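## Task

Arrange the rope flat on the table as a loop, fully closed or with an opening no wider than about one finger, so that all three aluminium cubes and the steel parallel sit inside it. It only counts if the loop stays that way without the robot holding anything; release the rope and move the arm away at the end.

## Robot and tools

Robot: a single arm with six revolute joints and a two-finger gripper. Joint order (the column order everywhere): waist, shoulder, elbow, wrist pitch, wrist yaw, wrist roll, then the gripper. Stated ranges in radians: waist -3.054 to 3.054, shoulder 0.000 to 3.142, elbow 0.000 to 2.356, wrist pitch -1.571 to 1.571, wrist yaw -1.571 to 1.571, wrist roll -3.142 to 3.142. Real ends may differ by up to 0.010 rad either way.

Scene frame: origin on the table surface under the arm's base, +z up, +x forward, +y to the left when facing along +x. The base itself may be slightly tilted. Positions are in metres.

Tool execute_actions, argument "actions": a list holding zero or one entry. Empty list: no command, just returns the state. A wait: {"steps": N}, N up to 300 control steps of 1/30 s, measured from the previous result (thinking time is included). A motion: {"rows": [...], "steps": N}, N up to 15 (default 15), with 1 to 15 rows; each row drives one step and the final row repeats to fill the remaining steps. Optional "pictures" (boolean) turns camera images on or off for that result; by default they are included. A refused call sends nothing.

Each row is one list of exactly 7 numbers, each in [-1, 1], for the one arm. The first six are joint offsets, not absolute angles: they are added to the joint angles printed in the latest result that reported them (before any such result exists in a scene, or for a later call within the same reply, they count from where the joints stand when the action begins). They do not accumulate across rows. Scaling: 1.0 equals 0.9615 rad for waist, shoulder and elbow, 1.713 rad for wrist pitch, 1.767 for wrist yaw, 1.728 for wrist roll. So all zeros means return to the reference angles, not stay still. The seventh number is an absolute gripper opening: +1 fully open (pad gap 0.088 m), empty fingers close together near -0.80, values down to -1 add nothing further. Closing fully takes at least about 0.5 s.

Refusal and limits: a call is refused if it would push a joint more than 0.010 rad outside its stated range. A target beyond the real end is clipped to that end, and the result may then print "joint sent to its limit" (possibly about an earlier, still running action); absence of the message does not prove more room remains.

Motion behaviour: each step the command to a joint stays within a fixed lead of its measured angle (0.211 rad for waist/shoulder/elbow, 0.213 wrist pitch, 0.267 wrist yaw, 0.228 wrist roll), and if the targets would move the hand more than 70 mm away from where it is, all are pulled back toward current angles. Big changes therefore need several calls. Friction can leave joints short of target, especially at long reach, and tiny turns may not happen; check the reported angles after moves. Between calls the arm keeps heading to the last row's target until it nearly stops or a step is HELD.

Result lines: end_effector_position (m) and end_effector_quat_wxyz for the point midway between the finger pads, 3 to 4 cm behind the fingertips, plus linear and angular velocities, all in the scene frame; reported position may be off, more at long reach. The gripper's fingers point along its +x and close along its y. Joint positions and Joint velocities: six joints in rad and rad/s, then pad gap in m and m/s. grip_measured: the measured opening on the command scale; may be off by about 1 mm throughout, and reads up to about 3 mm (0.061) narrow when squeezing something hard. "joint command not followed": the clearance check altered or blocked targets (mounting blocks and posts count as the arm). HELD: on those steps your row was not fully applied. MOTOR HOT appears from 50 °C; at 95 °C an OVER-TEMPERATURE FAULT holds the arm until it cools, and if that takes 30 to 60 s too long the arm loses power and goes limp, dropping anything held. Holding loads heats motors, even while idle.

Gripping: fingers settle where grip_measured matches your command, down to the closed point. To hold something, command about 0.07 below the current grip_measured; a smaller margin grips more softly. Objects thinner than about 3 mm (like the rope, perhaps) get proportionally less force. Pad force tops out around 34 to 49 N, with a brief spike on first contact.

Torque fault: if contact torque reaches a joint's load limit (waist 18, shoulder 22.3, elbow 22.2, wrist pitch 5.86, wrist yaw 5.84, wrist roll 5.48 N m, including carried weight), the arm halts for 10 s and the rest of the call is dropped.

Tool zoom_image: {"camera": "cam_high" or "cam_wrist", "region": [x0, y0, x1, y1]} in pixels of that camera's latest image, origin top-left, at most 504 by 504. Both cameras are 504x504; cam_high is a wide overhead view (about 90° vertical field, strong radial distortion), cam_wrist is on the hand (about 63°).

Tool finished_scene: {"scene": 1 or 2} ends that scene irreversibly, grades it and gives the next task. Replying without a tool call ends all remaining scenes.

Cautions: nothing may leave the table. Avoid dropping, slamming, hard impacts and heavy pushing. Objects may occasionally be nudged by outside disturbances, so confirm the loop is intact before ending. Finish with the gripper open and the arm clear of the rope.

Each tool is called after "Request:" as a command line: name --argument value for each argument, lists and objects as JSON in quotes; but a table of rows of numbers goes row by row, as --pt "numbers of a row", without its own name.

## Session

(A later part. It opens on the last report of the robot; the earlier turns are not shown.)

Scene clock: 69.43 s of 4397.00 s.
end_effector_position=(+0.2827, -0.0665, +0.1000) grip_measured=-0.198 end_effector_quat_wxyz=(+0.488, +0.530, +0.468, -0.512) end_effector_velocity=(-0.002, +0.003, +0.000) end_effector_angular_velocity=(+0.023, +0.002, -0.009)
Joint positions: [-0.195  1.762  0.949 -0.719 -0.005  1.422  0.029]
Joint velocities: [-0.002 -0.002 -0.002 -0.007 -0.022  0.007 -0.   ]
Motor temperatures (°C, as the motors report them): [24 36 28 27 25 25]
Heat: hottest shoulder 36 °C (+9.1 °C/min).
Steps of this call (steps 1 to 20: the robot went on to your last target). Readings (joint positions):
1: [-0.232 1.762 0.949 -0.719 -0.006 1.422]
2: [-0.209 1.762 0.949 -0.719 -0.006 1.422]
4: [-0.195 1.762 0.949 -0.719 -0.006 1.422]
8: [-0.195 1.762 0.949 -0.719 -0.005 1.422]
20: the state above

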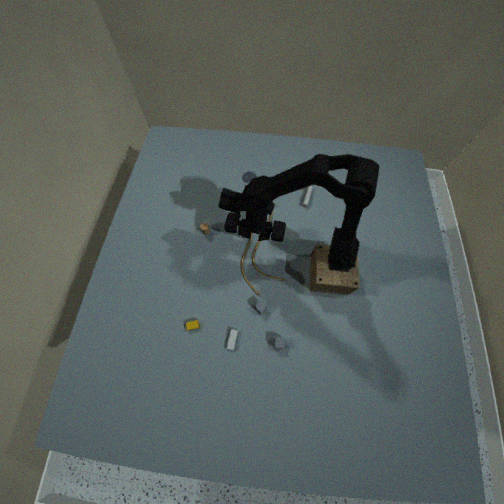

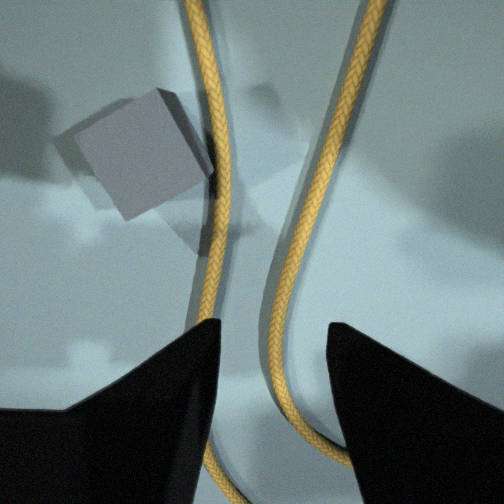

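Request:
execute_actions --actions '[{"rows":[[0,0.165,-0.085,0.125,0,0,-0.4]],"steps":15}]' --pictures false

Request:
execute_actions --actions '[{"rows":[[0,0,0,0,0,0,-1]],"steps":12}]' --pictures false

Request:
execute_actions --actions '[{"rows":[[0,-0.1,-0.05,-0.03,0,0,-1],[0,-0.16,-0.1,-0.03,0,0,-1],[0,-0.2,-0.16,-0.02,0,0,-1],[0,-0.24,-0.22,-0.01,0,0,-1],[0,-0.28,-0.28,0,0,0,-1],[0,-0.32,-0.34,0.01,0,0,-1]],"steps":15}]' --pictures false

Request:
execute_actions --actions '[{"rows":[[0,0,0,0,0,0,0]],"steps":12}]' --pictures false

Request:
execute_actions --actions '[{"rows":[[0,-0.1,0.4,-0.28,0,-0.82,0]],"steps":15}]' --pictures false

Request:
execute_actions --actions '[{"rows":[[-1,0,0,0,0,-0.25,0]],"steps":15}]' --pictures false

Request:
execute_actions --actions '[{"rows":[[-1,0,0,0,0,0,0]],"steps":15}]' --pictures false

Request:
execute_actions --actions '[{"steps":20}]'

Request:
zoom_image --camera "cam_high" --region '[180, 180, 340, 360]'

Scene clock: 85.70 s of 4397.00 s.
end_effector_position=(+0.2804, -0.0660, +0.0443) grip_measured=-0.397 end_effector_quat_wxyz=(+0.483, +0.526, +0.474, -0.515) end_effector_velocity=(+0.006, -0.005, +0.000) end_effector_angular_velocity=(-0.015, -0.034, -0.015)
Joint positions: [-0.195  1.915  0.87  -0.507 -0.005  1.422  0.02 ]
Joint velocities: [-0.007 -0.002 -0.002  0.037  0.007  0.007 -0.   ]
Motor temperatures (°C, as the motors report them): [24 35 28 26 25 25]
Heat: hottest shoulder 35 °C (+6.1 °C/min).
Steps of this call (steps 1 to 15: the robot went on to your last target; steps 16 to 90: nothing new was sent; then 12.77 s passed at rest; steps 91 to 105: all 15 steps of this action). Readings (joint positions):
91: [-0.195 1.782 0.937 -0.679 -0.005 1.422]
92: [-0.195 1.809 0.927 -0.607 -0.005 1.422]
94: [-0.195 1.873 0.908 -0.553 -0.005 1.422]
98: [-0.195 1.915 0.870 -0.522 -0.005 1.422]
105: the state above

Scene clock: 86.10 s of 4397.00 s.
end_effector_position=(+0.2813, -0.0662, +0.0455) grip_measured=-0.779 end_effector_quat_wxyz=(+0.484, +0.527, +0.472, -0.514) end_effector_velocity=(-0.002, +0.001, +0.000) end_effector_angular_velocity=(+0.009, +0.005, +0.005)
Joint positions: [-0.195  1.911  0.871 -0.507 -0.005  1.422  0.001]
Joint velocities: [-0.002 -0.002 -0.002 -0.007 -0.007 -0.007 -0.   ]
Motor temperatures (°C, as the motors report them): [24 35 28 26 25 25]
Heat: hottest shoulder 35 °C (+6.0 °C/min).
Steps of this call (steps 1 to 12: all 12 steps of this action). Readings (joint positions):
1: [-0.195 1.915 0.870 -0.506 -0.005 1.422]
2: [-0.195 1.915 0.870 -0.507 -0.005 1.422]
4: [-0.195 1.915 0.870 -0.508 -0.005 1.422]
8: [-0.195 1.911 0.871 -0.507 -0.005 1.422]
12: the state above

Scene clock: 86.60 s of 4397.00 s.
end_effector_position=(+0.2031, -0.0476, +0.0573) grip_measured=-0.779 end_effector_quat_wxyz=(+0.484, +0.527, +0.473, -0.515) end_effector_velocity=(+0.004, -0.003, +0.011) end_effector_angular_velocity=(-0.019, -0.048, +0.005)
Joint positions: [-0.195  1.614  0.556 -0.491 -0.005  1.422  0.001]
Joint velocities: [-0.002 -0.066 -0.007 -0.007  0.007 -0.007 -0.   ]
Motor temperatures (°C, as the motors report them): [24 35 28 26 25 25]
Heat: hottest shoulder 35 °C (+6.1 °C/min).
Steps of this call (steps 1 to 15: all 15 steps of this action). Readings (joint positions):
1: [-0.195 1.899 0.865 -0.510 -0.005 1.422]
2: [-0.195 1.872 0.848 -0.523 -0.005 1.422]
4: [-0.195 1.784 0.777 -0.531 -0.005 1.422]
8: [-0.195 1.643 0.608 -0.509 -0.005 1.422]
15: the state above

Scene clock: 87.00 s of 4397.00 s.
end_effector_position=(+0.2031, -0.0476, +0.0573) grip_measured=-0.015 end_effector_quat_wxyz=(+0.484, +0.527, +0.473, -0.515) end_effector_velocity=(-0.002, +0.001, -0.000) end_effector_angular_velocity=(+0.009, +0.005, +0.005)
Joint positions: [-0.195  1.613  0.556 -0.491 -0.005  1.422  0.038]
Joint velocities: [-0.002 -0.002 -0.002 -0.007 -0.007 -0.007  0.008]
Motor temperatures (°C, as the motors report them): [24 35 28 26 25 25]
Heat: hottest shoulder 35 °C (+6.0 °C/min).
Steps of this call (steps 1 to 12: all 12 steps of this action). Readings (joint positions):
1: [-0.195 1.613 0.556 -0.491 -0.005 1.422]
2: [-0.195 1.613 0.556 -0.491 -0.005 1.422]
4: [-0.195 1.613 0.556 -0.491 -0.005 1.422]
8: [-0.195 1.613 0.556 -0.491 -0.005 1.422]
12: the state above

Scene clock: 87.50 s of 4397.00 s.
end_effector_position=(+0.2417, -0.0568, +0.1568) grip_measured=-0.002 end_effector_quat_wxyz=(+0.677, +0.235, +0.659, -0.230) end_effector_velocity=(-0.011, +0.003, -0.000) end_effector_angular_velocity=(-0.034, +0.051, +1.968)
Joint positions: [-0.195  1.514  0.933 -0.964 -0.005  0.437  0.039]
Joint velocities: [-0.002 -0.002 -0.002 -0.051 -0.007 -1.971  0.   ]
Motor temperatures (°C, as the motors report them): [24 35 28 26 25 25]
Heat: hottest shoulder 35 °C (+6.1 °C/min).
Steps of this call (steps 1 to 15: all 15 steps of this action). Readings (joint positions):
1: [-0.195 1.604 0.582 -0.546 -0.005 1.372]
2: [-0.195 1.593 0.622 -0.623 -0.005 1.306]
4: [-0.195 1.559 0.732 -0.738 -0.005 1.171]
8: [-0.195 1.518 0.915 -0.905 -0.005 0.905]
15: the state above

Scene clock: 88.00 s of 4397.00 s.
end_effector_position=(+0.1109, -0.2225, +0.1568) grip_measured=-0.002 end_effector_quat_wxyz=(+0.608, +0.372, +0.590, -0.380) end_effector_velocity=(-0.312, -0.157, -0.000) end_effector_angular_velocity=(-0.036, +0.057, -1.330)
Joint positions: [-1.071  1.514  0.933 -0.962 -0.003  0.011  0.039]
Joint velocities: [-1.365 -0.002 -0.002  0.007  0.066 -0.037 -0.   ]
Motor temperatures (°C, as the motors report them): [24 35 28 26 25 25]
Heat: hottest shoulder 35 °C (+6.0 °C/min).
Steps of this call (steps 1 to 15: all 15 steps of this action). Readings (joint positions):
1: [-0.215 1.514 0.933 -0.965 -0.016 0.368]
2: [-0.269 1.514 0.933 -0.965 -0.016 0.300]
4: [-0.396 1.514 0.933 -0.963 -0.008 0.168]
8: [-0.647 1.514 0.933 -0.962 -0.008 0.043]
15: the state above

Scene clock: 88.50 s of 4397.00 s.
end_effector_position=(-0.1049, -0.2256, +0.1568) grip_measured=-0.002 end_effector_quat_wxyz=(+0.383, +0.590, +0.371, -0.606) end_effector_velocity=(-0.260, +0.123, -0.000) end_effector_angular_velocity=(+0.022, +0.030, -1.129)
Joint positions: [-1.967  1.514  0.933 -0.962 -0.001  0.011  0.039]
Joint velocities: [-1.136 -0.002 -0.002 -0.007  0.037 -0.007 -0.   ]
Motor temperatures (°C, as the motors report them): [24 35 28 26 25 25]
Heat: hottest shoulder 35 °C (+6.1 °C/min).
Steps of this call (steps 1 to 15: all 15 steps of this action). Readings (joint positions):
1: [-1.122 1.514 0.933 -0.962 -0.006 0.011]
2: [-1.181 1.514 0.933 -0.962 -0.006 0.011]
4: [-1.305 1.514 0.933 -0.962 -0.006 0.011]
8: [-1.553 1.514 0.933 -0.962 -0.006 0.011]
15: the state above

Scene clock: 89.17 s of 4397.00 s.
end_effector_position=(-0.1189, -0.2185, +0.1568) grip_measured=-0.002 end_effector_quat_wxyz=(+0.363, +0.601, +0.353, -0.618) end_effector_velocity=(+0.001, +0.004, -0.001) end_effector_angular_velocity=(+0.007, -0.012, +0.000)
Joint positions: [-2.03   1.514  0.933 -0.962 -0.     0.011  0.039]
Joint velocities: [-0.007 -0.002 -0.007 -0.007 -0.007 -0.007 -0.   ]
Motor temperatures (°C, as the motors report them): [24 35 28 26 25 25]
Heat: hottest shoulder 35 °C (+6.0 °C/min).
Steps of this call (steps 1 to 20: the robot went on to your last target). Readings (joint positions):
1: [-1.997 1.514 0.933 -0.962 -0.000 0.011]
2: [-2.014 1.514 0.933 -0.962 -0.000 0.011]
4: [-2.025 1.514 0.933 -0.962 -0.000 0.011]
8: [-2.028 1.514 0.933 -0.962 -0.000 0.011]
20: the state above

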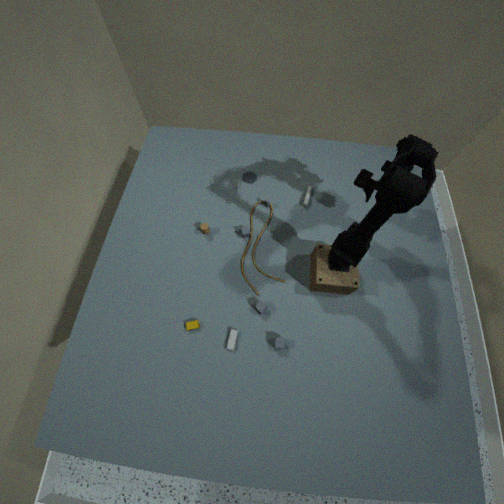

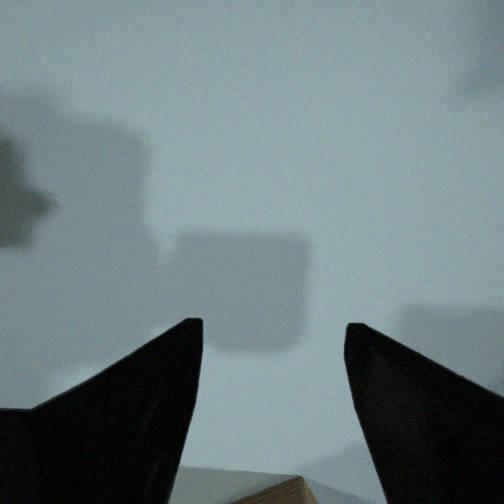

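Region (180, 180, 340, 360) of cam_high's 504x504 image, scaled by 2.800, with more detail than that image has.

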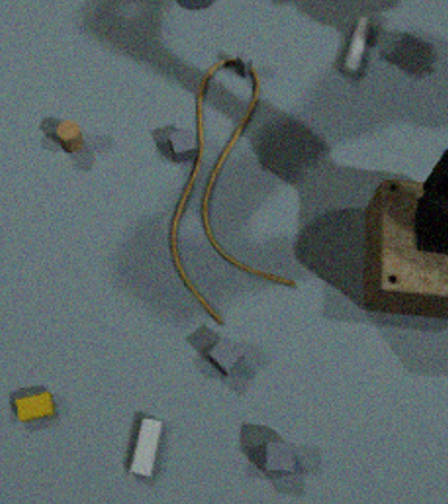

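Too high. Retry lower, checking grip.

Request:
execute_actions --actions '[{"rows":[[1,0.26,0.017,0.142,0,0.815,-0.4]],"steps":15}]' --pictures false

Request:
execute_actions --actions '[{"steps":20}]' --pictures false

Request:
execute_actions --actions '[{"rows":[[0.91,0,0,0,0,0,-0.4]],"steps":15}]' --pictures false

Request:
execute_actions --actions '[{"steps":20}]' --pictures false

Request:
execute_actions --actions '[{"rows":[[0,0.195,-0.09,0.14,0,0,-0.4]],"steps":15}]' --pictures false

Request:
execute_actions --actions '[{"rows":[[0,0,0,0,0,0,-1]],"steps":12}]'

Scene clock: 97.30 s of 4397.00 s.
end_effector_position=(+0.0990, -0.2747, +0.1026) grip_measured=-0.396 end_effector_quat_wxyz=(+0.339, +0.627, +0.305, -0.632) end_effector_velocity=(+0.471, +0.164, +0.000) end_effector_angular_velocity=(+0.038, -0.173, -0.282)
Joint positions: [-1.185  1.754  0.951 -0.719  0.001  0.971  0.02 ]
Joint velocities: [ 1.668  0.002  0.002  0.022 -0.081  1.956 -0.001]
Motor temperatures (°C, as the motors report them): [24 34 28 26 25 25]
Heat: hottest shoulder 34 °C (+1.0 °C/min).
From where the robot then was, a joint's target lay farther than a number of 1.0 reaches, so one or more steps of this call were cut to that.
Steps of this call (steps 1 to 15: the robot went on to your last target; steps 16 to 90: nothing new was sent; then 4.63 s passed at rest; steps 91 to 105: all 15 steps of this action). Readings (joint positions):
91: [-2.013 1.537 0.933 -0.940 0.008 0.056]
92: [-1.970 1.572 0.937 -0.874 0.008 0.114]
94: [-1.864 1.670 0.952 -0.784 0.006 0.237]
98: [-1.618 1.751 0.951 -0.735 0.003 0.504]
105: the state above

Scene clock: 97.97 s of 4397.00 s.
end_effector_position=(+0.1302, -0.2614, +0.1026) grip_measured=-0.398 end_effector_quat_wxyz=(+0.231, +0.678, +0.197, -0.670) end_effector_velocity=(-0.001, +0.002, +0.000) end_effector_angular_velocity=(+0.010, -0.003, +0.005)
Joint positions: [-1.071  1.754  0.951 -0.719 -0.003  1.416  0.02 ]
Joint velocities: [-0.002 -0.002 -0.002 -0.007 -0.007 -0.007 -0.   ]
Motor temperatures (°C, as the motors report them): [24 34 28 26 25 25]
Heat: hottest shoulder 34 °C (+1.0 °C/min).
Steps of this call (steps 1 to 20: the robot went on to your last target). Readings (joint positions):
1: [-1.136 1.754 0.951 -0.719 -0.003 1.038]
2: [-1.103 1.754 0.951 -0.719 -0.004 1.105]
4: [-1.074 1.754 0.951 -0.719 -0.004 1.239]
8: [-1.071 1.754 0.951 -0.719 -0.003 1.377]
20: the state above

Scene clock: 98.47 s of 4397.00 s.
end_effector_position=(+0.2818, -0.0782, +0.1027) grip_measured=-0.398 end_effector_quat_wxyz=(+0.483, +0.541, +0.455, -0.517) end_effector_velocity=(+0.067, +0.249, +0.000) end_effector_angular_velocity=(+0.009, +0.005, +0.884)
Joint positions: [-0.235  1.754  0.951 -0.717 -0.007  1.417  0.02 ]
Joint velocities: [ 0.877 -0.002 -0.002 -0.007 -0.007 -0.007 -0.   ]
Motor temperatures (°C, as the motors report them): [24 34 28 26 25 25]
Heat: hottest shoulder 34 °C (+1.0 °C/min).
Steps of this call (steps 1 to 15: all 15 steps of this action). Readings (joint positions):
1: [-1.054 1.754 0.951 -0.719 0.009 1.417]
2: [-1.008 1.754 0.951 -0.719 0.011 1.417]
4: [-0.883 1.754 0.951 -0.717 0.002 1.417]
8: [-0.630 1.754 0.951 -0.717 -0.000 1.417]
15: the state above

Scene clock: 99.13 s of 4397.00 s.
end_effector_position=(+0.2843, -0.0681, +0.1027) grip_measured=-0.398 end_effector_quat_wxyz=(+0.492, +0.532, +0.465, -0.509) end_effector_velocity=(-0.006, -0.000, -0.000) end_effector_angular_velocity=(-0.003, +0.023, +0.019)
Joint positions: [-0.199  1.754  0.951 -0.717 -0.006  1.417  0.02 ]
Joint velocities: [-0.002 -0.002 -0.002 -0.022  0.007 -0.022 -0.   ]
Motor temperatures (°C, as the motors report them): [24 34 28 26 25 25]
Heat: hottest shoulder 34 °C (+1.0 °C/min).
Steps of this call (steps 1 to 20: the robot went on to your last target). Readings (joint positions):
1: [-0.214 1.754 0.951 -0.717 -0.007 1.417]
2: [-0.203 1.754 0.951 -0.717 -0.007 1.417]
4: [-0.199 1.754 0.951 -0.717 -0.007 1.417]
8: [-0.199 1.754 0.951 -0.717 -0.006 1.417]
20: the state above

Scene clock: 99.63 s of 4397.00 s.
end_effector_position=(+0.2839, -0.0680, +0.0401) grip_measured=-0.398 end_effector_quat_wxyz=(+0.486, +0.528, +0.471, -0.513) end_effector_velocity=(-0.001, +0.004, +0.000) end_effector_angular_velocity=(+0.022, +0.002, +0.025)
Joint positions: [-0.199  1.932  0.871 -0.479 -0.006  1.417  0.02 ]
Joint velocities: [ 0.002 -0.002 -0.002 -0.007 -0.022 -0.022 -0.   ]
Motor temperatures (°C, as the motors report them): [24 34 28 26 25 25]
Heat: hottest shoulder 34 °C (+1.0 °C/min).
Steps of this call (steps 1 to 15: all 15 steps of this action). Readings (joint positions):
1: [-0.199 1.778 0.939 -0.676 -0.006 1.417]
2: [-0.199 1.810 0.929 -0.597 -0.006 1.417]
4: [-0.199 1.887 0.909 -0.533 -0.006 1.417]
8: [-0.199 1.930 0.870 -0.494 -0.006 1.417]
15: the state above

Scene clock: 100.03 s of 4397.00 s.
end_effector_position=(+0.2839, -0.0680, +0.0401) grip_measured=-0.736 end_effector_quat_wxyz=(+0.486, +0.528, +0.471, -0.513) end_effector_velocity=(+0.001, +0.000, +0.000) end_effector_angular_velocity=(+0.005, -0.009, +0.020)
Joint positions: [-0.199  1.932  0.871 -0.479 -0.006  1.417  0.003]
Joint velocities: [-0.002 -0.002 -0.002  0.007 -0.007 -0.022 -0.   ]
Motor temperatures (°C, as the motors report them): [24 34 28 26 25 25]
Heat: hottest shoulder 34 °C (+0.0 °C/min).
Steps of this call (steps 1 to 12: all 12 steps of this action). Readings (joint positions):
1: [-0.199 1.932 0.871 -0.479 -0.006 1.417]
2: [-0.199 1.932 0.871 -0.479 -0.006 1.417]
4: [-0.199 1.932 0.871 -0.481 -0.006 1.417]
8: [-0.199 1.932 0.871 -0.479 -0.006 1.417]
12: the state above

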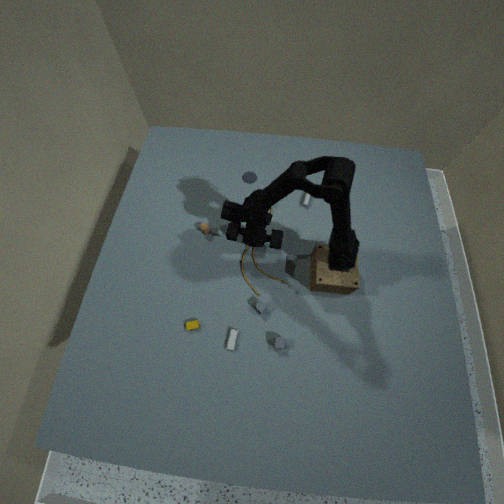

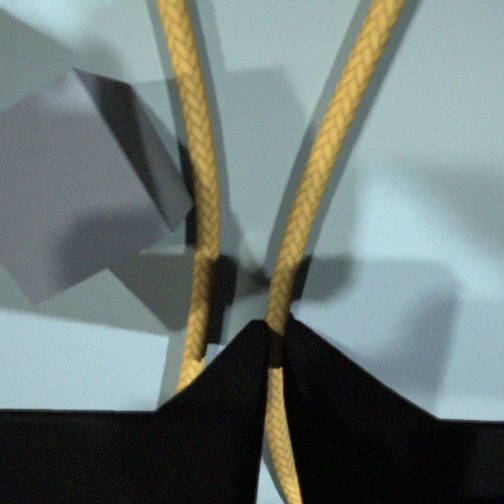

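Request:
execute_actions --actions '[{"rows":[[0,-0.1,-0.05,-0.03,0,0,-1],[0,-0.16,-0.1,-0.03,0,0,-1],[0,-0.2,-0.16,-0.02,0,0,-1],[0,-0.24,-0.22,-0.01,0,0,-1],[0,-0.3,-0.3,0,0,0,-1],[0,-0.36,-0.4,0.01,0,0,-1]],"steps":15}]' --pictures false

Request:
execute_actions --actions '[{"rows":[[0,0,0,0,0,0,0]],"steps":12}]' --pictures false

Request:
execute_actions --actions '[{"rows":[[0,-0.1,0.4,-0.28,0,-0.82,0]],"steps":15}]' --pictures false

Request:
execute_actions --actions '[{"rows":[[-1,0,0,0,0,-0.25,0]],"steps":15}]' --pictures false

Request:
execute_actions --actions '[{"rows":[[-1,0,0,0,0,0,0]],"steps":15}]' --pictures false

Request:
execute_actions --actions '[{"steps":20}]'

Request:
zoom_image --camera "cam_high" --region '[180, 180, 340, 360]'

Scene clock: 108.83 s of 4397.00 s.
end_effector_position=(+0.1882, -0.0447, +0.0504) grip_measured=-0.736 end_effector_quat_wxyz=(+0.480, +0.524, +0.478, -0.517) end_effector_velocity=(+0.019, -0.005, +0.014) end_effector_angular_velocity=(-0.035, -0.114, -0.020)
Joint positions: [-0.199  1.597  0.498 -0.464 -0.006  1.417  0.003]
Joint velocities: [ 0.002 -0.085 -0.002  0.037  0.007  0.022 -0.   ]
Motor temperatures (°C, as the motors report them): [24 33 27 26 25 25]
Heat: hottest shoulder 33 °C (-5.1 °C/min).
Steps of this call (steps 1 to 15: the robot went on to your last target; steps 16 to 90: nothing new was sent; then 5.30 s passed at rest; steps 91 to 105: all 15 steps of this action). Readings (joint positions):
91: [-0.199 1.920 0.866 -0.483 -0.006 1.417]
92: [-0.199 1.893 0.849 -0.496 -0.006 1.417]
94: [-0.199 1.805 0.778 -0.504 -0.006 1.417]
98: [-0.199 1.633 0.578 -0.479 -0.006 1.417]
105: the state above

Scene clock: 109.23 s of 4397.00 s.
end_effector_position=(+0.1883, -0.0447, +0.0506) grip_measured=-0.014 end_effector_quat_wxyz=(+0.480, +0.524, +0.477, -0.517) end_effector_velocity=(-0.002, +0.002, +0.000) end_effector_angular_velocity=(+0.023, +0.002, -0.014)
Joint positions: [-0.199  1.596  0.498 -0.464 -0.006  1.417  0.038]
Joint velocities: [-0.007 -0.002 -0.002 -0.007 -0.022  0.007  0.007]
Motor temperatures (°C, as the motors report them): [24 33 27 26 25 25]
Heat: hottest shoulder 33 °C (-5.0 °C/min).
Steps of this call (steps 1 to 12: all 12 steps of this action). Readings (joint positions):
1: [-0.199 1.596 0.498 -0.463 -0.006 1.417]
2: [-0.199 1.596 0.498 -0.463 -0.006 1.417]
4: [-0.199 1.596 0.498 -0.464 -0.006 1.417]
8: [-0.199 1.596 0.498 -0.464 -0.006 1.417]
12: the state above

Scene clock: 109.73 s of 4397.00 s.
end_effector_position=(+0.2307, -0.0550, +0.1467) grip_measured=-0.002 end_effector_quat_wxyz=(+0.672, +0.235, +0.664, -0.229) end_effector_velocity=(-0.017, +0.005, +0.001) end_effector_angular_velocity=(-0.001, +0.065, +2.012)
Joint positions: [-0.199  1.497  0.875 -0.937 -0.006  0.43   0.039]
Joint velocities: [-0.002 -0.007 -0.002 -0.081 -0.007 -2.015  0.   ]
Motor temperatures (°C, as the motors report them): [24 33 27 26 25 25]
Heat: hottest shoulder 33 °C (-5.1 °C/min).
Steps of this call (steps 1 to 15: all 15 steps of this action). Readings (joint positions):
1: [-0.199 1.587 0.525 -0.521 -0.006 1.366]
2: [-0.199 1.574 0.566 -0.599 -0.006 1.299]
4: [-0.199 1.540 0.677 -0.712 -0.006 1.164]
8: [-0.199 1.501 0.859 -0.879 -0.006 0.897]
15: the state above

Scene clock: 110.23 s of 4397.00 s.
end_effector_position=(+0.1052, -0.2128, +0.1467) grip_measured=-0.002 end_effector_quat_wxyz=(+0.604, +0.375, +0.594, -0.376) end_effector_velocity=(-0.296, -0.142, +0.001) end_effector_angular_velocity=(-0.014, +0.067, -1.334)
Joint positions: [-1.076  1.497  0.875 -0.936 -0.005  0.004  0.039]
Joint velocities: [-1.341 -0.002  0.002 -0.022  0.066 -0.007  0.   ]
Motor temperatures (°C, as the motors report them): [24 33 27 26 25 25]
Heat: hottest shoulder 33 °C (-5.0 °C/min).
Steps of this call (steps 1 to 15: all 15 steps of this action). Readings (joint positions):
1: [-0.221 1.497 0.875 -0.938 -0.018 0.360]
2: [-0.276 1.497 0.875 -0.938 -0.017 0.294]
4: [-0.404 1.497 0.875 -0.936 -0.010 0.162]
8: [-0.654 1.497 0.875 -0.936 -0.010 0.036]
15: the state above

Scene clock: 110.73 s of 4397.00 s.
end_effector_position=(-0.1001, -0.2154, +0.1467) grip_measured=-0.002 end_effector_quat_wxyz=(+0.382, +0.594, +0.375, -0.600) end_effector_velocity=(-0.254, +0.119, +0.001) end_effector_angular_velocity=(+0.024, +0.046, -1.144)
Joint positions: [-1.969  1.497  0.875 -0.935 -0.003  0.004  0.039]
Joint velocities: [-1.15  -0.002  0.002 -0.007  0.051 -0.007 -0.   ]
Motor temperatures (°C, as the motors report them): [24 33 27 26 25 25]
Heat: hottest shoulder 33 °C (-5.1 °C/min).
Steps of this call (steps 1 to 15: all 15 steps of this action). Readings (joint positions):
1: [-1.125 1.497 0.875 -0.936 -0.008 0.004]
2: [-1.184 1.497 0.875 -0.936 -0.008 0.004]
4: [-1.309 1.497 0.875 -0.935 -0.008 0.004]
8: [-1.556 1.497 0.875 -0.935 -0.008 0.004]
15: the state above

Scene clock: 111.40 s of 4397.00 s.
end_effector_position=(-0.1143, -0.2082, +0.1467) grip_measured=-0.002 end_effector_quat_wxyz=(+0.362, +0.606, +0.356, -0.613) end_effector_velocity=(-0.000, -0.001, -0.000) end_effector_angular_velocity=(-0.010, -0.003, -0.010)
Joint positions: [-2.035  1.497  0.875 -0.935 -0.002  0.004  0.039]
Joint velocities: [-0.002 -0.002 -0.002  0.007 -0.007  0.007 -0.   ]
Motor temperatures (°C, as the motors report them): [24 33 27 26 25 25]
Heat: hottest shoulder 33 °C (-5.0 °C/min).
Steps of this call (steps 1 to 20: the robot went on to your last target). Readings (joint positions):
1: [-1.999 1.497 0.875 -0.935 -0.002 0.004]
2: [-2.016 1.497 0.875 -0.935 -0.002 0.004]
4: [-2.028 1.497 0.875 -0.935 -0.002 0.004]
8: [-2.033 1.497 0.875 -0.935 -0.002 0.004]
20: the state above

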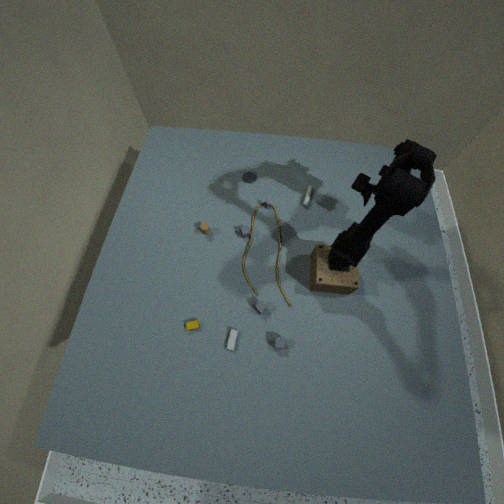

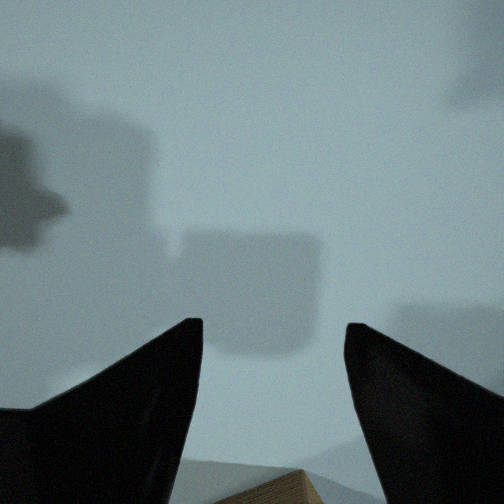

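Region (180, 180, 340, 360) of cam_high's 504x504 image, scaled by 2.800, with more detail than that image has.

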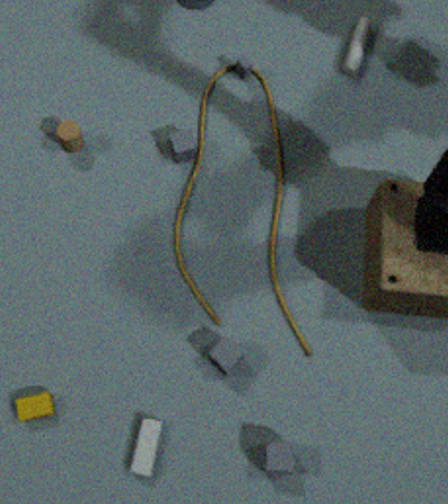

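Request:
execute_actions --actions '[{"rows":[[1,0.45,0.29,0.09,0,0,1]],"steps":15}]' --pictures false

Request:
execute_actions --actions '[{"steps":20}]' --pictures false

Request:
execute_actions --actions '[{"rows":[[0.745,0,0,0,0,0,1]],"steps":15}]' --pictures false

Request:
execute_actions --actions '[{"steps":20}]'

Scene clock: 118.53 s of 4397.00 s.
end_effector_position=(+0.0784, -0.3194, +0.0960) grip_measured=+1.000 end_effector_quat_wxyz=(+0.558, +0.435, +0.553, -0.440) end_effector_velocity=(+0.595, +0.111, +0.014) end_effector_angular_velocity=(-0.100, -0.032, +1.856)
Joint positions: [-1.29   1.92   1.14  -0.782  0.002  0.004  0.088]
Joint velocities: [ 1.834  0.007  0.076  0.037 -0.007 -0.022  0.   ]
Motor temperatures (°C, as the motors report them): [24 33 28 26 25 25]
Heat: hottest shoulder 33 °C (-5.0 °C/min).
From where the robot then was, a joint's target lay farther than a number of 1.0 reaches, so one or more steps of this call were cut to that.
Steps of this call (steps 1 to 15: the robot went on to your last target; steps 16 to 90: nothing new was sent; then 3.63 s passed at rest; steps 91 to 105: all 15 steps of this action). Readings (joint positions):
91: [-2.020 1.519 0.892 -0.934 0.004 0.004]
92: [-1.983 1.556 0.924 -0.898 0.005 0.004]
94: [-1.899 1.649 1.010 -0.839 0.005 0.004]
98: [-1.703 1.820 1.129 -0.789 0.004 0.004]
105: the state above

Scene clock: 119.20 s of 4397.00 s.
end_effector_position=(+0.1474, -0.2973, +0.0977) grip_measured=+1.000 end_effector_quat_wxyz=(+0.606, +0.373, +0.593, -0.377) end_effector_velocity=(-0.002, +0.005, +0.000) end_effector_angular_velocity=(+0.029, -0.010, +0.000)
Joint positions: [-1.074  1.92   1.148 -0.78  -0.005  0.004  0.088]
Joint velocities: [-0.007 -0.002 -0.002 -0.022 -0.022 -0.007  0.   ]
Motor temperatures (°C, as the motors report them): [24 33 28 26 25 25]
Heat: hottest shoulder 33 °C (-5.0 °C/min).
Steps of this call (steps 1 to 20: the robot went on to your last target). Readings (joint positions):
1: [-1.229 1.920 1.143 -0.781 0.002 0.004]
2: [-1.171 1.920 1.146 -0.780 -0.002 0.004]
4: [-1.093 1.920 1.148 -0.780 -0.007 0.004]
8: [-1.069 1.920 1.148 -0.780 -0.006 0.004]
20: the state above

Scene clock: 119.70 s of 4397.00 s.
end_effector_position=(+0.3076, -0.1253, +0.0978) grip_measured=+1.000 end_effector_quat_wxyz=(+0.701, +0.141, +0.685, -0.137) end_effector_velocity=(+0.012, +0.044, +0.000) end_effector_angular_velocity=(+0.015, +0.018, +0.127)
Joint positions: [-0.352  1.92   1.148 -0.779 -0.01   0.005  0.088]
Joint velocities: [ 0.134 -0.002 -0.002 -0.022 -0.007  0.007  0.   ]
Motor temperatures (°C, as the motors report them): [24 33 28 26 25 25]
Heat: hottest shoulder 33 °C (-5.1 °C/min).
Steps of this call (steps 1 to 15: all 15 steps of this action). Readings (joint positions):
1: [-1.058 1.920 1.148 -0.780 0.007 0.005]
2: [-1.016 1.920 1.148 -0.780 0.010 0.005]
4: [-0.900 1.920 1.148 -0.779 0.002 0.005]
8: [-0.647 1.920 1.148 -0.778 -0.002 0.005]
15: the state above

Scene clock: 120.37 s of 4397.00 s.
end_effector_position=(+0.3068, -0.1274, +0.0978) grip_measured=+1.000 end_effector_quat_wxyz=(+0.700, +0.142, +0.685, -0.140) end_effector_velocity=(-0.005, +0.003, +0.000) end_effector_angular_velocity=(+0.028, +0.012, +0.015)
Joint positions: [-0.358  1.92   1.148 -0.779 -0.008  0.005  0.088]
Joint velocities: [-0.007 -0.002 -0.002 -0.022 -0.022 -0.022  0.   ]
Motor temperatures (°C, as the motors report them): [24 33 28 26 25 25]
Heat: hottest shoulder 33 °C (-5.0 °C/min).
Steps of this call (steps 1 to 15: the robot went on to your last target; steps 16 to 20: nothing new was sent). Readings (joint positions):
1: [-0.351 1.920 1.148 -0.779 -0.010 0.005]
2: [-0.353 1.920 1.148 -0.779 -0.009 0.005]
4: [-0.357 1.920 1.148 -0.779 -0.008 0.005]
8: [-0.358 1.920 1.148 -0.779 -0.008 0.005]
20: the state above
The arm was judged still, so your last target was given up. Only a new action makes it travel on or press farther. Fingers that are still opening or closing keep moving.

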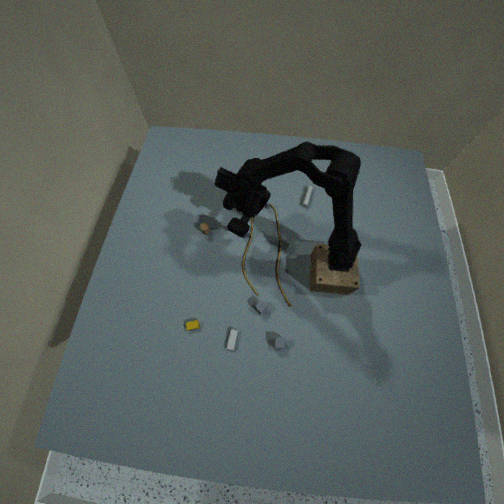

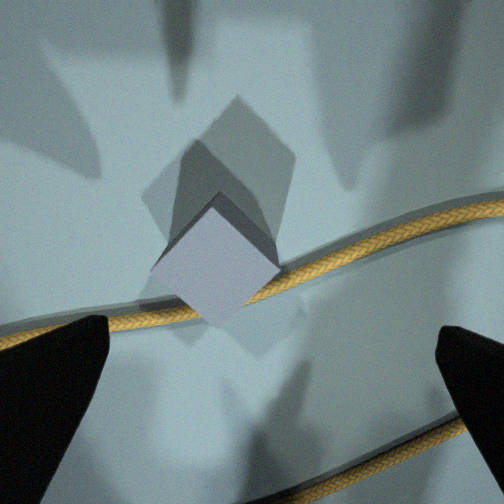

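Request:
execute_actions --actions '[{"rows":[[0.06,0,0.02,-0.01,0,-0.45,1]],"steps":15}]' --pictures false

Request:
execute_actions --actions '[{"rows":[[0,0.18,0,0.1,0,0,0.4]],"steps":15}]'

Request:
execute_actions --actions '[{"rows":[[0,0,0,0,0,0,-0.5]],"steps":15}]' --pictures false

Scene clock: 125.90 s of 4397.00 s.
end_effector_position=(+0.3129, -0.1092, +0.0994) grip_measured=+1.000 end_effector_quat_wxyz=(+0.697, -0.145, +0.687, +0.144) end_effector_velocity=(+0.000, -0.002, +0.000) end_effector_angular_velocity=(-0.013, -0.005, +0.239)
Joint positions: [-0.3    1.92   1.156 -0.794 -0.006 -0.751  0.088]
Joint velocities: [-0.002 -0.002 -0.002  0.007  0.007 -0.242  0.   ]
Motor temperatures (°C, as the motors report them): [24 33 28 26 25 25]
Heat: hottest shoulder 33 °C (-4.1 °C/min).
Steps of this call (steps 1 to 90: nothing new was sent; then 2.03 s passed at rest; steps 91 to 105: all 15 steps of this action). Readings (joint positions):
91: [-0.354 1.920 1.149 -0.782 -0.005 -0.047]
92: [-0.344 1.920 1.150 -0.787 -0.005 -0.117]
94: [-0.318 1.920 1.152 -0.790 -0.005 -0.251]
98: [-0.299 1.920 1.155 -0.793 -0.006 -0.519]
105: the state above

Scene clock: 126.40 s of 4397.00 s.
end_effector_position=(+0.3285, -0.1147, +0.0463) grip_measured=+0.405 end_effector_quat_wxyz=(+0.698, -0.146, +0.686, +0.145) end_effector_velocity=(-0.001, +0.003, +0.000) end_effector_angular_velocity=(+0.009, +0.004, +0.025)
Joint positions: [-0.3    2.087  1.156 -0.625 -0.006 -0.753  0.059]
Joint velocities: [ 0.002 -0.002 -0.002 -0.007 -0.007 -0.022 -0.002]
Motor temperatures (°C, as the motors report them): [24 33 28 26 25 25]
Heat: hottest shoulder 33 °C (-4.0 °C/min).
Steps of this call (steps 1 to 15: all 15 steps of this action). Readings (joint positions):
1: [-0.300 1.942 1.156 -0.773 -0.006 -0.753]
2: [-0.300 1.969 1.160 -0.711 -0.006 -0.753]
4: [-0.300 2.037 1.169 -0.656 -0.006 -0.753]
8: [-0.300 2.087 1.156 -0.637 -0.006 -0.753]
15: the state above

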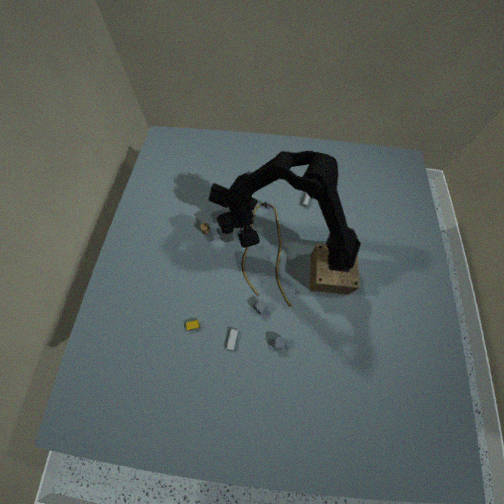

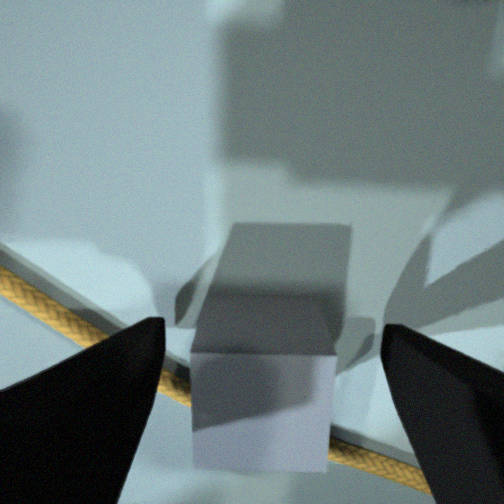

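Scene clock: 126.90 s of 4397.00 s.
end_effector_position=(+0.3287, -0.1148, +0.0464) grip_measured=-0.209 end_effector_quat_wxyz=(+0.698, -0.147, +0.686, +0.144) end_effector_velocity=(-0.002, +0.001, +0.000) end_effector_angular_velocity=(+0.009, +0.004, -0.010)
Joint positions: [-0.3    2.087  1.156 -0.624 -0.006 -0.753  0.029]
Joint velocities: [-0.002 -0.002 -0.002 -0.007 -0.007  0.007  0.   ]
Motor temperatures (°C, as the motors report them): [24 33 28 26 25 25]
Heat: hottest shoulder 33 °C (-4.1 °C/min).
Steps of this call (steps 1 to 15: all 15 steps of this action). Readings (joint positions):
1: [-0.300 2.087 1.156 -0.624 -0.006 -0.753]
2: [-0.300 2.087 1.156 -0.624 -0.006 -0.753]
4: [-0.300 2.087 1.156 -0.624 -0.006 -0.753]
8: [-0.300 2.087 1.156 -0.624 -0.006 -0.753]
15: the state above

Request:
execute_actions --actions '[{"rows":[[0,-0.2,0,-0.11,0,0,-0.5]],"steps":12}]' --pictures false

Request:
execute_actions --actions '[{"rows":[[-0.125,-0.14,-0.215,0.055,0,0.2,-0.5]],"steps":15}]' --pictures false

Request:
execute_actions --actions '[{"rows":[[0,0.155,-0.085,0.125,0,0,-0.5]],"steps":15}]' --pictures false

Request:
execute_actions --actions '[{"rows":[[0,0,0,0,0,0,0.3]],"steps":12}]' --pictures false

Request:
execute_actions --actions '[{"rows":[[0,-0.1,0.13,-0.12,0,0.24,0.3]],"steps":12}]' --pictures false

Request:
execute_actions --actions '[{"rows":[[1,0,0,0,0,0,1]],"steps":15}]' --pictures false

Request:
execute_actions --actions '[{"steps":20}]'

Scene clock: 136.50 s of 4397.00 s.
end_effector_position=(+0.3131, -0.1093, +0.1078) grip_measured=-0.209 end_effector_quat_wxyz=(+0.700, -0.148, +0.683, +0.143) end_effector_velocity=(-0.004, +0.002, -0.001) end_effector_angular_velocity=(+0.010, +0.009, +0.020)
Joint positions: [-0.3    1.896  1.161 -0.811 -0.006 -0.753  0.029]
Joint velocities: [-0.002 -0.002 -0.007 -0.007 -0.007 -0.022 -0.   ]
Motor temperatures (°C, as the motors report them): [24 34 27 26 25 25]
Heat: hottest shoulder 34 °C (-2.0 °C/min).
Steps of this call (steps 1 to 15: the robot went on to your last target; steps 16 to 90: nothing new was sent; then 6.20 s passed at rest; steps 91 to 102: all 12 steps of this action). Readings (joint positions):
91: [-0.300 2.064 1.156 -0.649 -0.006 -0.753]
92: [-0.300 2.036 1.154 -0.718 -0.006 -0.753]
94: [-0.300 1.962 1.147 -0.777 -0.006 -0.753]
98: [-0.300 1.897 1.162 -0.798 -0.006 -0.753]
102: the state above

Scene clock: 137.00 s of 4397.00 s.
end_effector_position=(+0.2651, -0.1307, +0.1009) grip_measured=-0.209 end_effector_quat_wxyz=(+0.722, +0.011, +0.692, -0.023) end_effector_velocity=(-0.004, +0.005, -0.001) end_effector_angular_velocity=(+0.025, +0.001, +0.006)
Joint positions: [-0.421  1.773  0.966 -0.719 -0.003 -0.412  0.029]
Joint velocities: [-0.002 -0.007 -0.012 -0.007 -0.022 -0.007  0.   ]
Motor temperatures (°C, as the motors report them): [24 34 27 26 25 25]
Heat: hottest shoulder 34 °C (-2.0 °C/min).
Steps of this call (steps 1 to 15: all 15 steps of this action). Readings (joint positions):
1: [-0.308 1.874 1.127 -0.767 -0.013 -0.698]
2: [-0.331 1.843 1.081 -0.748 -0.014 -0.628]
4: [-0.389 1.795 1.011 -0.751 -0.006 -0.514]
8: [-0.422 1.782 0.970 -0.724 -0.003 -0.433]
15: the state above

Scene clock: 137.50 s of 4397.00 s.
end_effector_position=(+0.2638, -0.1301, +0.0465) grip_measured=-0.209 end_effector_quat_wxyz=(+0.718, +0.013, +0.696, -0.021) end_effector_velocity=(+0.002, -0.005, +0.000) end_effector_angular_velocity=(-0.030, -0.010, +0.004)
Joint positions: [-0.421  1.917  0.886 -0.506 -0.003 -0.412  0.029]
Joint velocities: [-0.002 -0.002 -0.002  0.022  0.022 -0.007 -0.   ]
Motor temperatures (°C, as the motors report them): [24 34 27 26 25 25]
Heat: hottest shoulder 34 °C (-1.0 °C/min).
Steps of this call (steps 1 to 15: all 15 steps of this action). Readings (joint positions):
1: [-0.421 1.791 0.952 -0.675 -0.003 -0.412]
2: [-0.421 1.815 0.941 -0.603 -0.003 -0.412]
4: [-0.421 1.876 0.923 -0.550 -0.003 -0.412]
8: [-0.421 1.917 0.886 -0.522 -0.003 -0.412]
15: the state above

Scene clock: 137.90 s of 4397.00 s.
end_effector_position=(+0.2639, -0.1302, +0.0465) grip_measured=+0.288 end_effector_quat_wxyz=(+0.718, +0.013, +0.695, -0.021) end_effector_velocity=(-0.000, +0.003, +0.002) end_effector_angular_velocity=(+0.021, -0.007, +0.006)
Joint positions: [-0.421  1.917  0.886 -0.505 -0.003 -0.412  0.053]
Joint velocities: [-0.002 -0.007 -0.002 -0.007 -0.022 -0.007  0.006]
Motor temperatures (°C, as the motors report them): [24 34 27 26 25 25]
Heat: hottest shoulder 34 °C (-1.0 °C/min).
Steps of this call (steps 1 to 12: all 12 steps of this action). Readings (joint positions):
1: [-0.421 1.917 0.886 -0.505 -0.003 -0.412]
2: [-0.421 1.917 0.886 -0.505 -0.003 -0.412]
4: [-0.421 1.917 0.886 -0.505 -0.003 -0.412]
8: [-0.421 1.917 0.886 -0.505 -0.003 -0.412]
12: the state above

Scene clock: 138.30 s of 4397.00 s.
end_effector_position=(+0.2763, -0.1363, +0.0967) grip_measured=+0.298 end_effector_quat_wxyz=(+0.706, +0.156, +0.672, -0.161) end_effector_velocity=(-0.006, -0.001, -0.000) end_effector_angular_velocity=(+0.007, +0.021, -0.088)
Joint positions: [-0.421  1.822  1.009 -0.71  -0.003 -0.007  0.054]
Joint velocities: [-0.007 -0.002 -0.002 -0.022  0.007  0.081 -0.   ]
Motor temperatures (°C, as the motors report them): [24 34 27 26 25 25]
Heat: hottest shoulder 34 °C (-1.0 °C/min).
Steps of this call (steps 1 to 12: all 12 steps of this action). Readings (joint positions):
1: [-0.421 1.909 0.904 -0.554 -0.003 -0.360]
2: [-0.421 1.897 0.924 -0.615 -0.003 -0.290]
4: [-0.421 1.860 0.960 -0.661 -0.003 -0.157]
8: [-0.421 1.823 1.008 -0.694 -0.003 -0.034]
12: the state above

Scene clock: 138.80 s of 4397.00 s.
end_effector_position=(+0.2831, +0.1228, +0.0967) grip_measured=+1.000 end_effector_quat_wxyz=(+0.709, -0.140, +0.675, +0.150) end_effector_velocity=(-0.204, +0.457, -0.000) end_effector_angular_velocity=(+0.104, +0.069, +1.589)
Joint positions: [ 0.446  1.822  1.009 -0.707 -0.004 -0.006  0.088]
Joint velocities: [ 1.56  -0.002 -0.002 -0.022 -0.125 -0.022  0.   ]
Motor temperatures (°C, as the motors report them): [24 34 27 26 25 25]
Heat: hottest shoulder 34 °C (-1.0 °C/min).
Steps of this call (steps 1 to 15: all 15 steps of this action). Readings (joint positions):
1: [-0.404 1.822 1.009 -0.709 0.007 -0.005]
2: [-0.359 1.822 1.009 -0.708 0.009 -0.005]
4: [-0.237 1.822 1.009 -0.708 0.002 -0.005]
8: [0.018 1.822 1.009 -0.707 -0.001 -0.005]
15: the state above

Scene clock: 139.47 s of 4397.00 s.
end_effector_position=(+0.2699, +0.1489, +0.0967) grip_measured=+1.000 end_effector_quat_wxyz=(+0.701, -0.171, +0.668, +0.184) end_effector_velocity=(-0.002, +0.001, +0.001) end_effector_angular_velocity=(+0.004, +0.005, +0.025)
Joint positions: [ 0.54   1.822  1.009 -0.708 -0.006 -0.006  0.088]
Joint velocities: [ 0.002 -0.007 -0.002 -0.007 -0.007 -0.022  0.   ]
Motor temperatures (°C, as the motors report them): [24 34 27 26 25 25]
Heat: hottest shoulder 34 °C (-1.0 °C/min).
Steps of this call (steps 1 to 20: the robot went on to your last target). Readings (joint positions):
1: [0.491 1.822 1.009 -0.707 -0.008 -0.006]
2: [0.520 1.822 1.009 -0.707 -0.008 -0.006]
4: [0.541 1.822 1.009 -0.708 -0.008 -0.006]
8: [0.540 1.822 1.009 -0.708 -0.006 -0.006]
20: the state above

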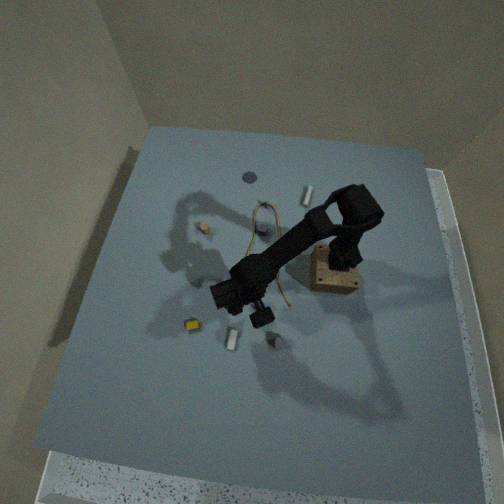

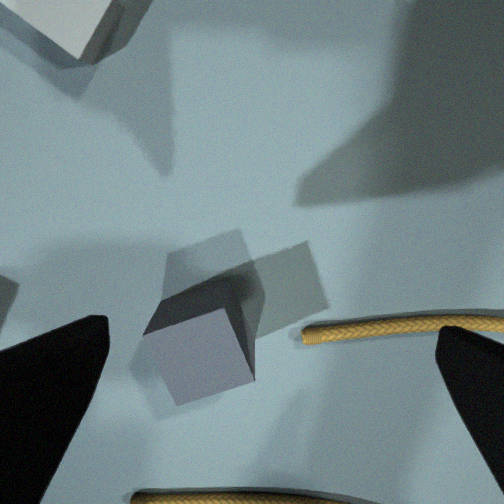

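Request:
execute_actions --actions '[{"rows":[[0.09,0,0,0,0,-0.17,1]],"steps":12}]' --pictures false

Request:
execute_actions --actions '[{"rows":[[0,0.105,-0.13,0.12,0,0,1]],"steps":15}]'

Request:
execute_actions --actions '[{"rows":[[0,0,0,0,0,0,-0.5]],"steps":15}]' --pictures false

Scene clock: 146.53 s of 4397.00 s.
end_effector_position=(+0.2560, +0.1718, +0.0967) grip_measured=+1.000 end_effector_quat_wxyz=(+0.656, -0.297, +0.622, +0.306) end_effector_velocity=(-0.000, -0.003, +0.001) end_effector_angular_velocity=(-0.009, -0.004, +0.048)
Joint positions: [ 0.627  1.822  1.009 -0.708 -0.006 -0.293  0.088]
Joint velocities: [-0.002 -0.007 -0.002 -0.007  0.007 -0.051  0.   ]
Motor temperatures (°C, as the motors report them): [24 34 27 26 25 25]
Heat: hottest shoulder 34 °C (-1.0 °C/min).
Steps of this call (steps 1 to 15: the robot went on to your last target; steps 16 to 90: nothing new was sent; then 3.67 s passed at rest; steps 91 to 102: all 12 steps of this action). Readings (joint positions):
91: [0.546 1.822 1.009 -0.708 -0.002 -0.056]
92: [0.563 1.822 1.009 -0.708 -0.001 -0.126]
94: [0.602 1.822 1.009 -0.708 -0.005 -0.218]
98: [0.627 1.822 1.009 -0.708 -0.006 -0.280]
102: the state above

Scene clock: 147.03 s of 4397.00 s.
end_effector_position=(+0.2453, +0.1646, +0.0466) grip_measured=+1.000 end_effector_quat_wxyz=(+0.652, -0.298, +0.627, +0.306) end_effector_velocity=(+0.003, +0.003, +0.000) end_effector_angular_velocity=(+0.018, -0.014, +0.005)
Joint positions: [ 0.627  1.919  0.889 -0.505 -0.006 -0.294  0.088]
Joint velocities: [-0.002 -0.002 -0.002  0.022 -0.007 -0.007  0.   ]
Motor temperatures (°C, as the motors report them): [24 34 27 26 25 25]
Heat: hottest shoulder 34 °C (-1.0 °C/min).
Steps of this call (steps 1 to 15: all 15 steps of this action). Readings (joint positions):
1: [0.627 1.833 0.990 -0.663 -0.006 -0.294]
2: [0.627 1.845 0.969 -0.598 -0.006 -0.294]
4: [0.627 1.886 0.934 -0.552 -0.006 -0.294]
8: [0.627 1.919 0.889 -0.520 -0.006 -0.294]
15: the state above

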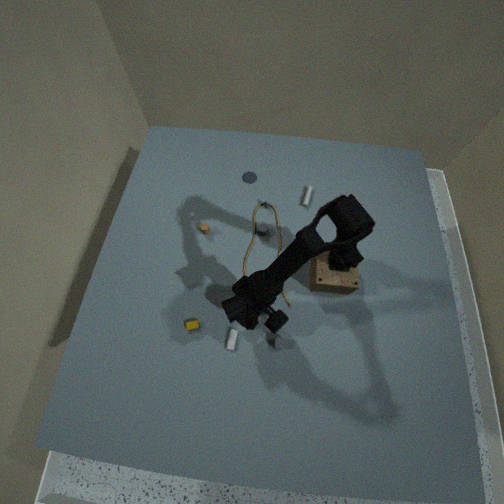

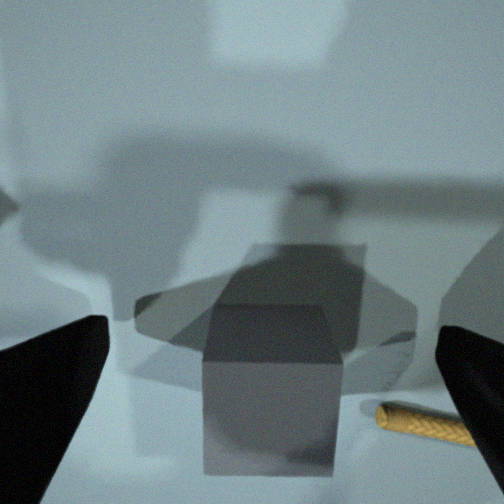

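Scene clock: 147.53 s of 4397.00 s.
end_effector_position=(+0.2455, +0.1648, +0.0468) grip_measured=-0.235 end_effector_quat_wxyz=(+0.652, -0.298, +0.627, +0.306) end_effector_velocity=(-0.001, -0.003, +0.000) end_effector_angular_velocity=(-0.010, +0.003, -0.025)
Joint positions: [ 0.627  1.918  0.889 -0.504 -0.006 -0.294  0.027]
Joint velocities: [-0.002 -0.002 -0.002 -0.007  0.007  0.022  0.005]
Motor temperatures (°C, as the motors report them): [24 34 27 26 25 25]
Heat: hottest shoulder 34 °C (-1.0 °C/min).
Steps of this call (steps 1 to 15: all 15 steps of this action). Readings (joint positions):
1: [0.627 1.919 0.889 -0.504 -0.006 -0.294]
2: [0.627 1.919 0.889 -0.504 -0.006 -0.294]
4: [0.627 1.919 0.889 -0.504 -0.006 -0.294]
8: [0.627 1.919 0.889 -0.504 -0.006 -0.294]
15: the state above


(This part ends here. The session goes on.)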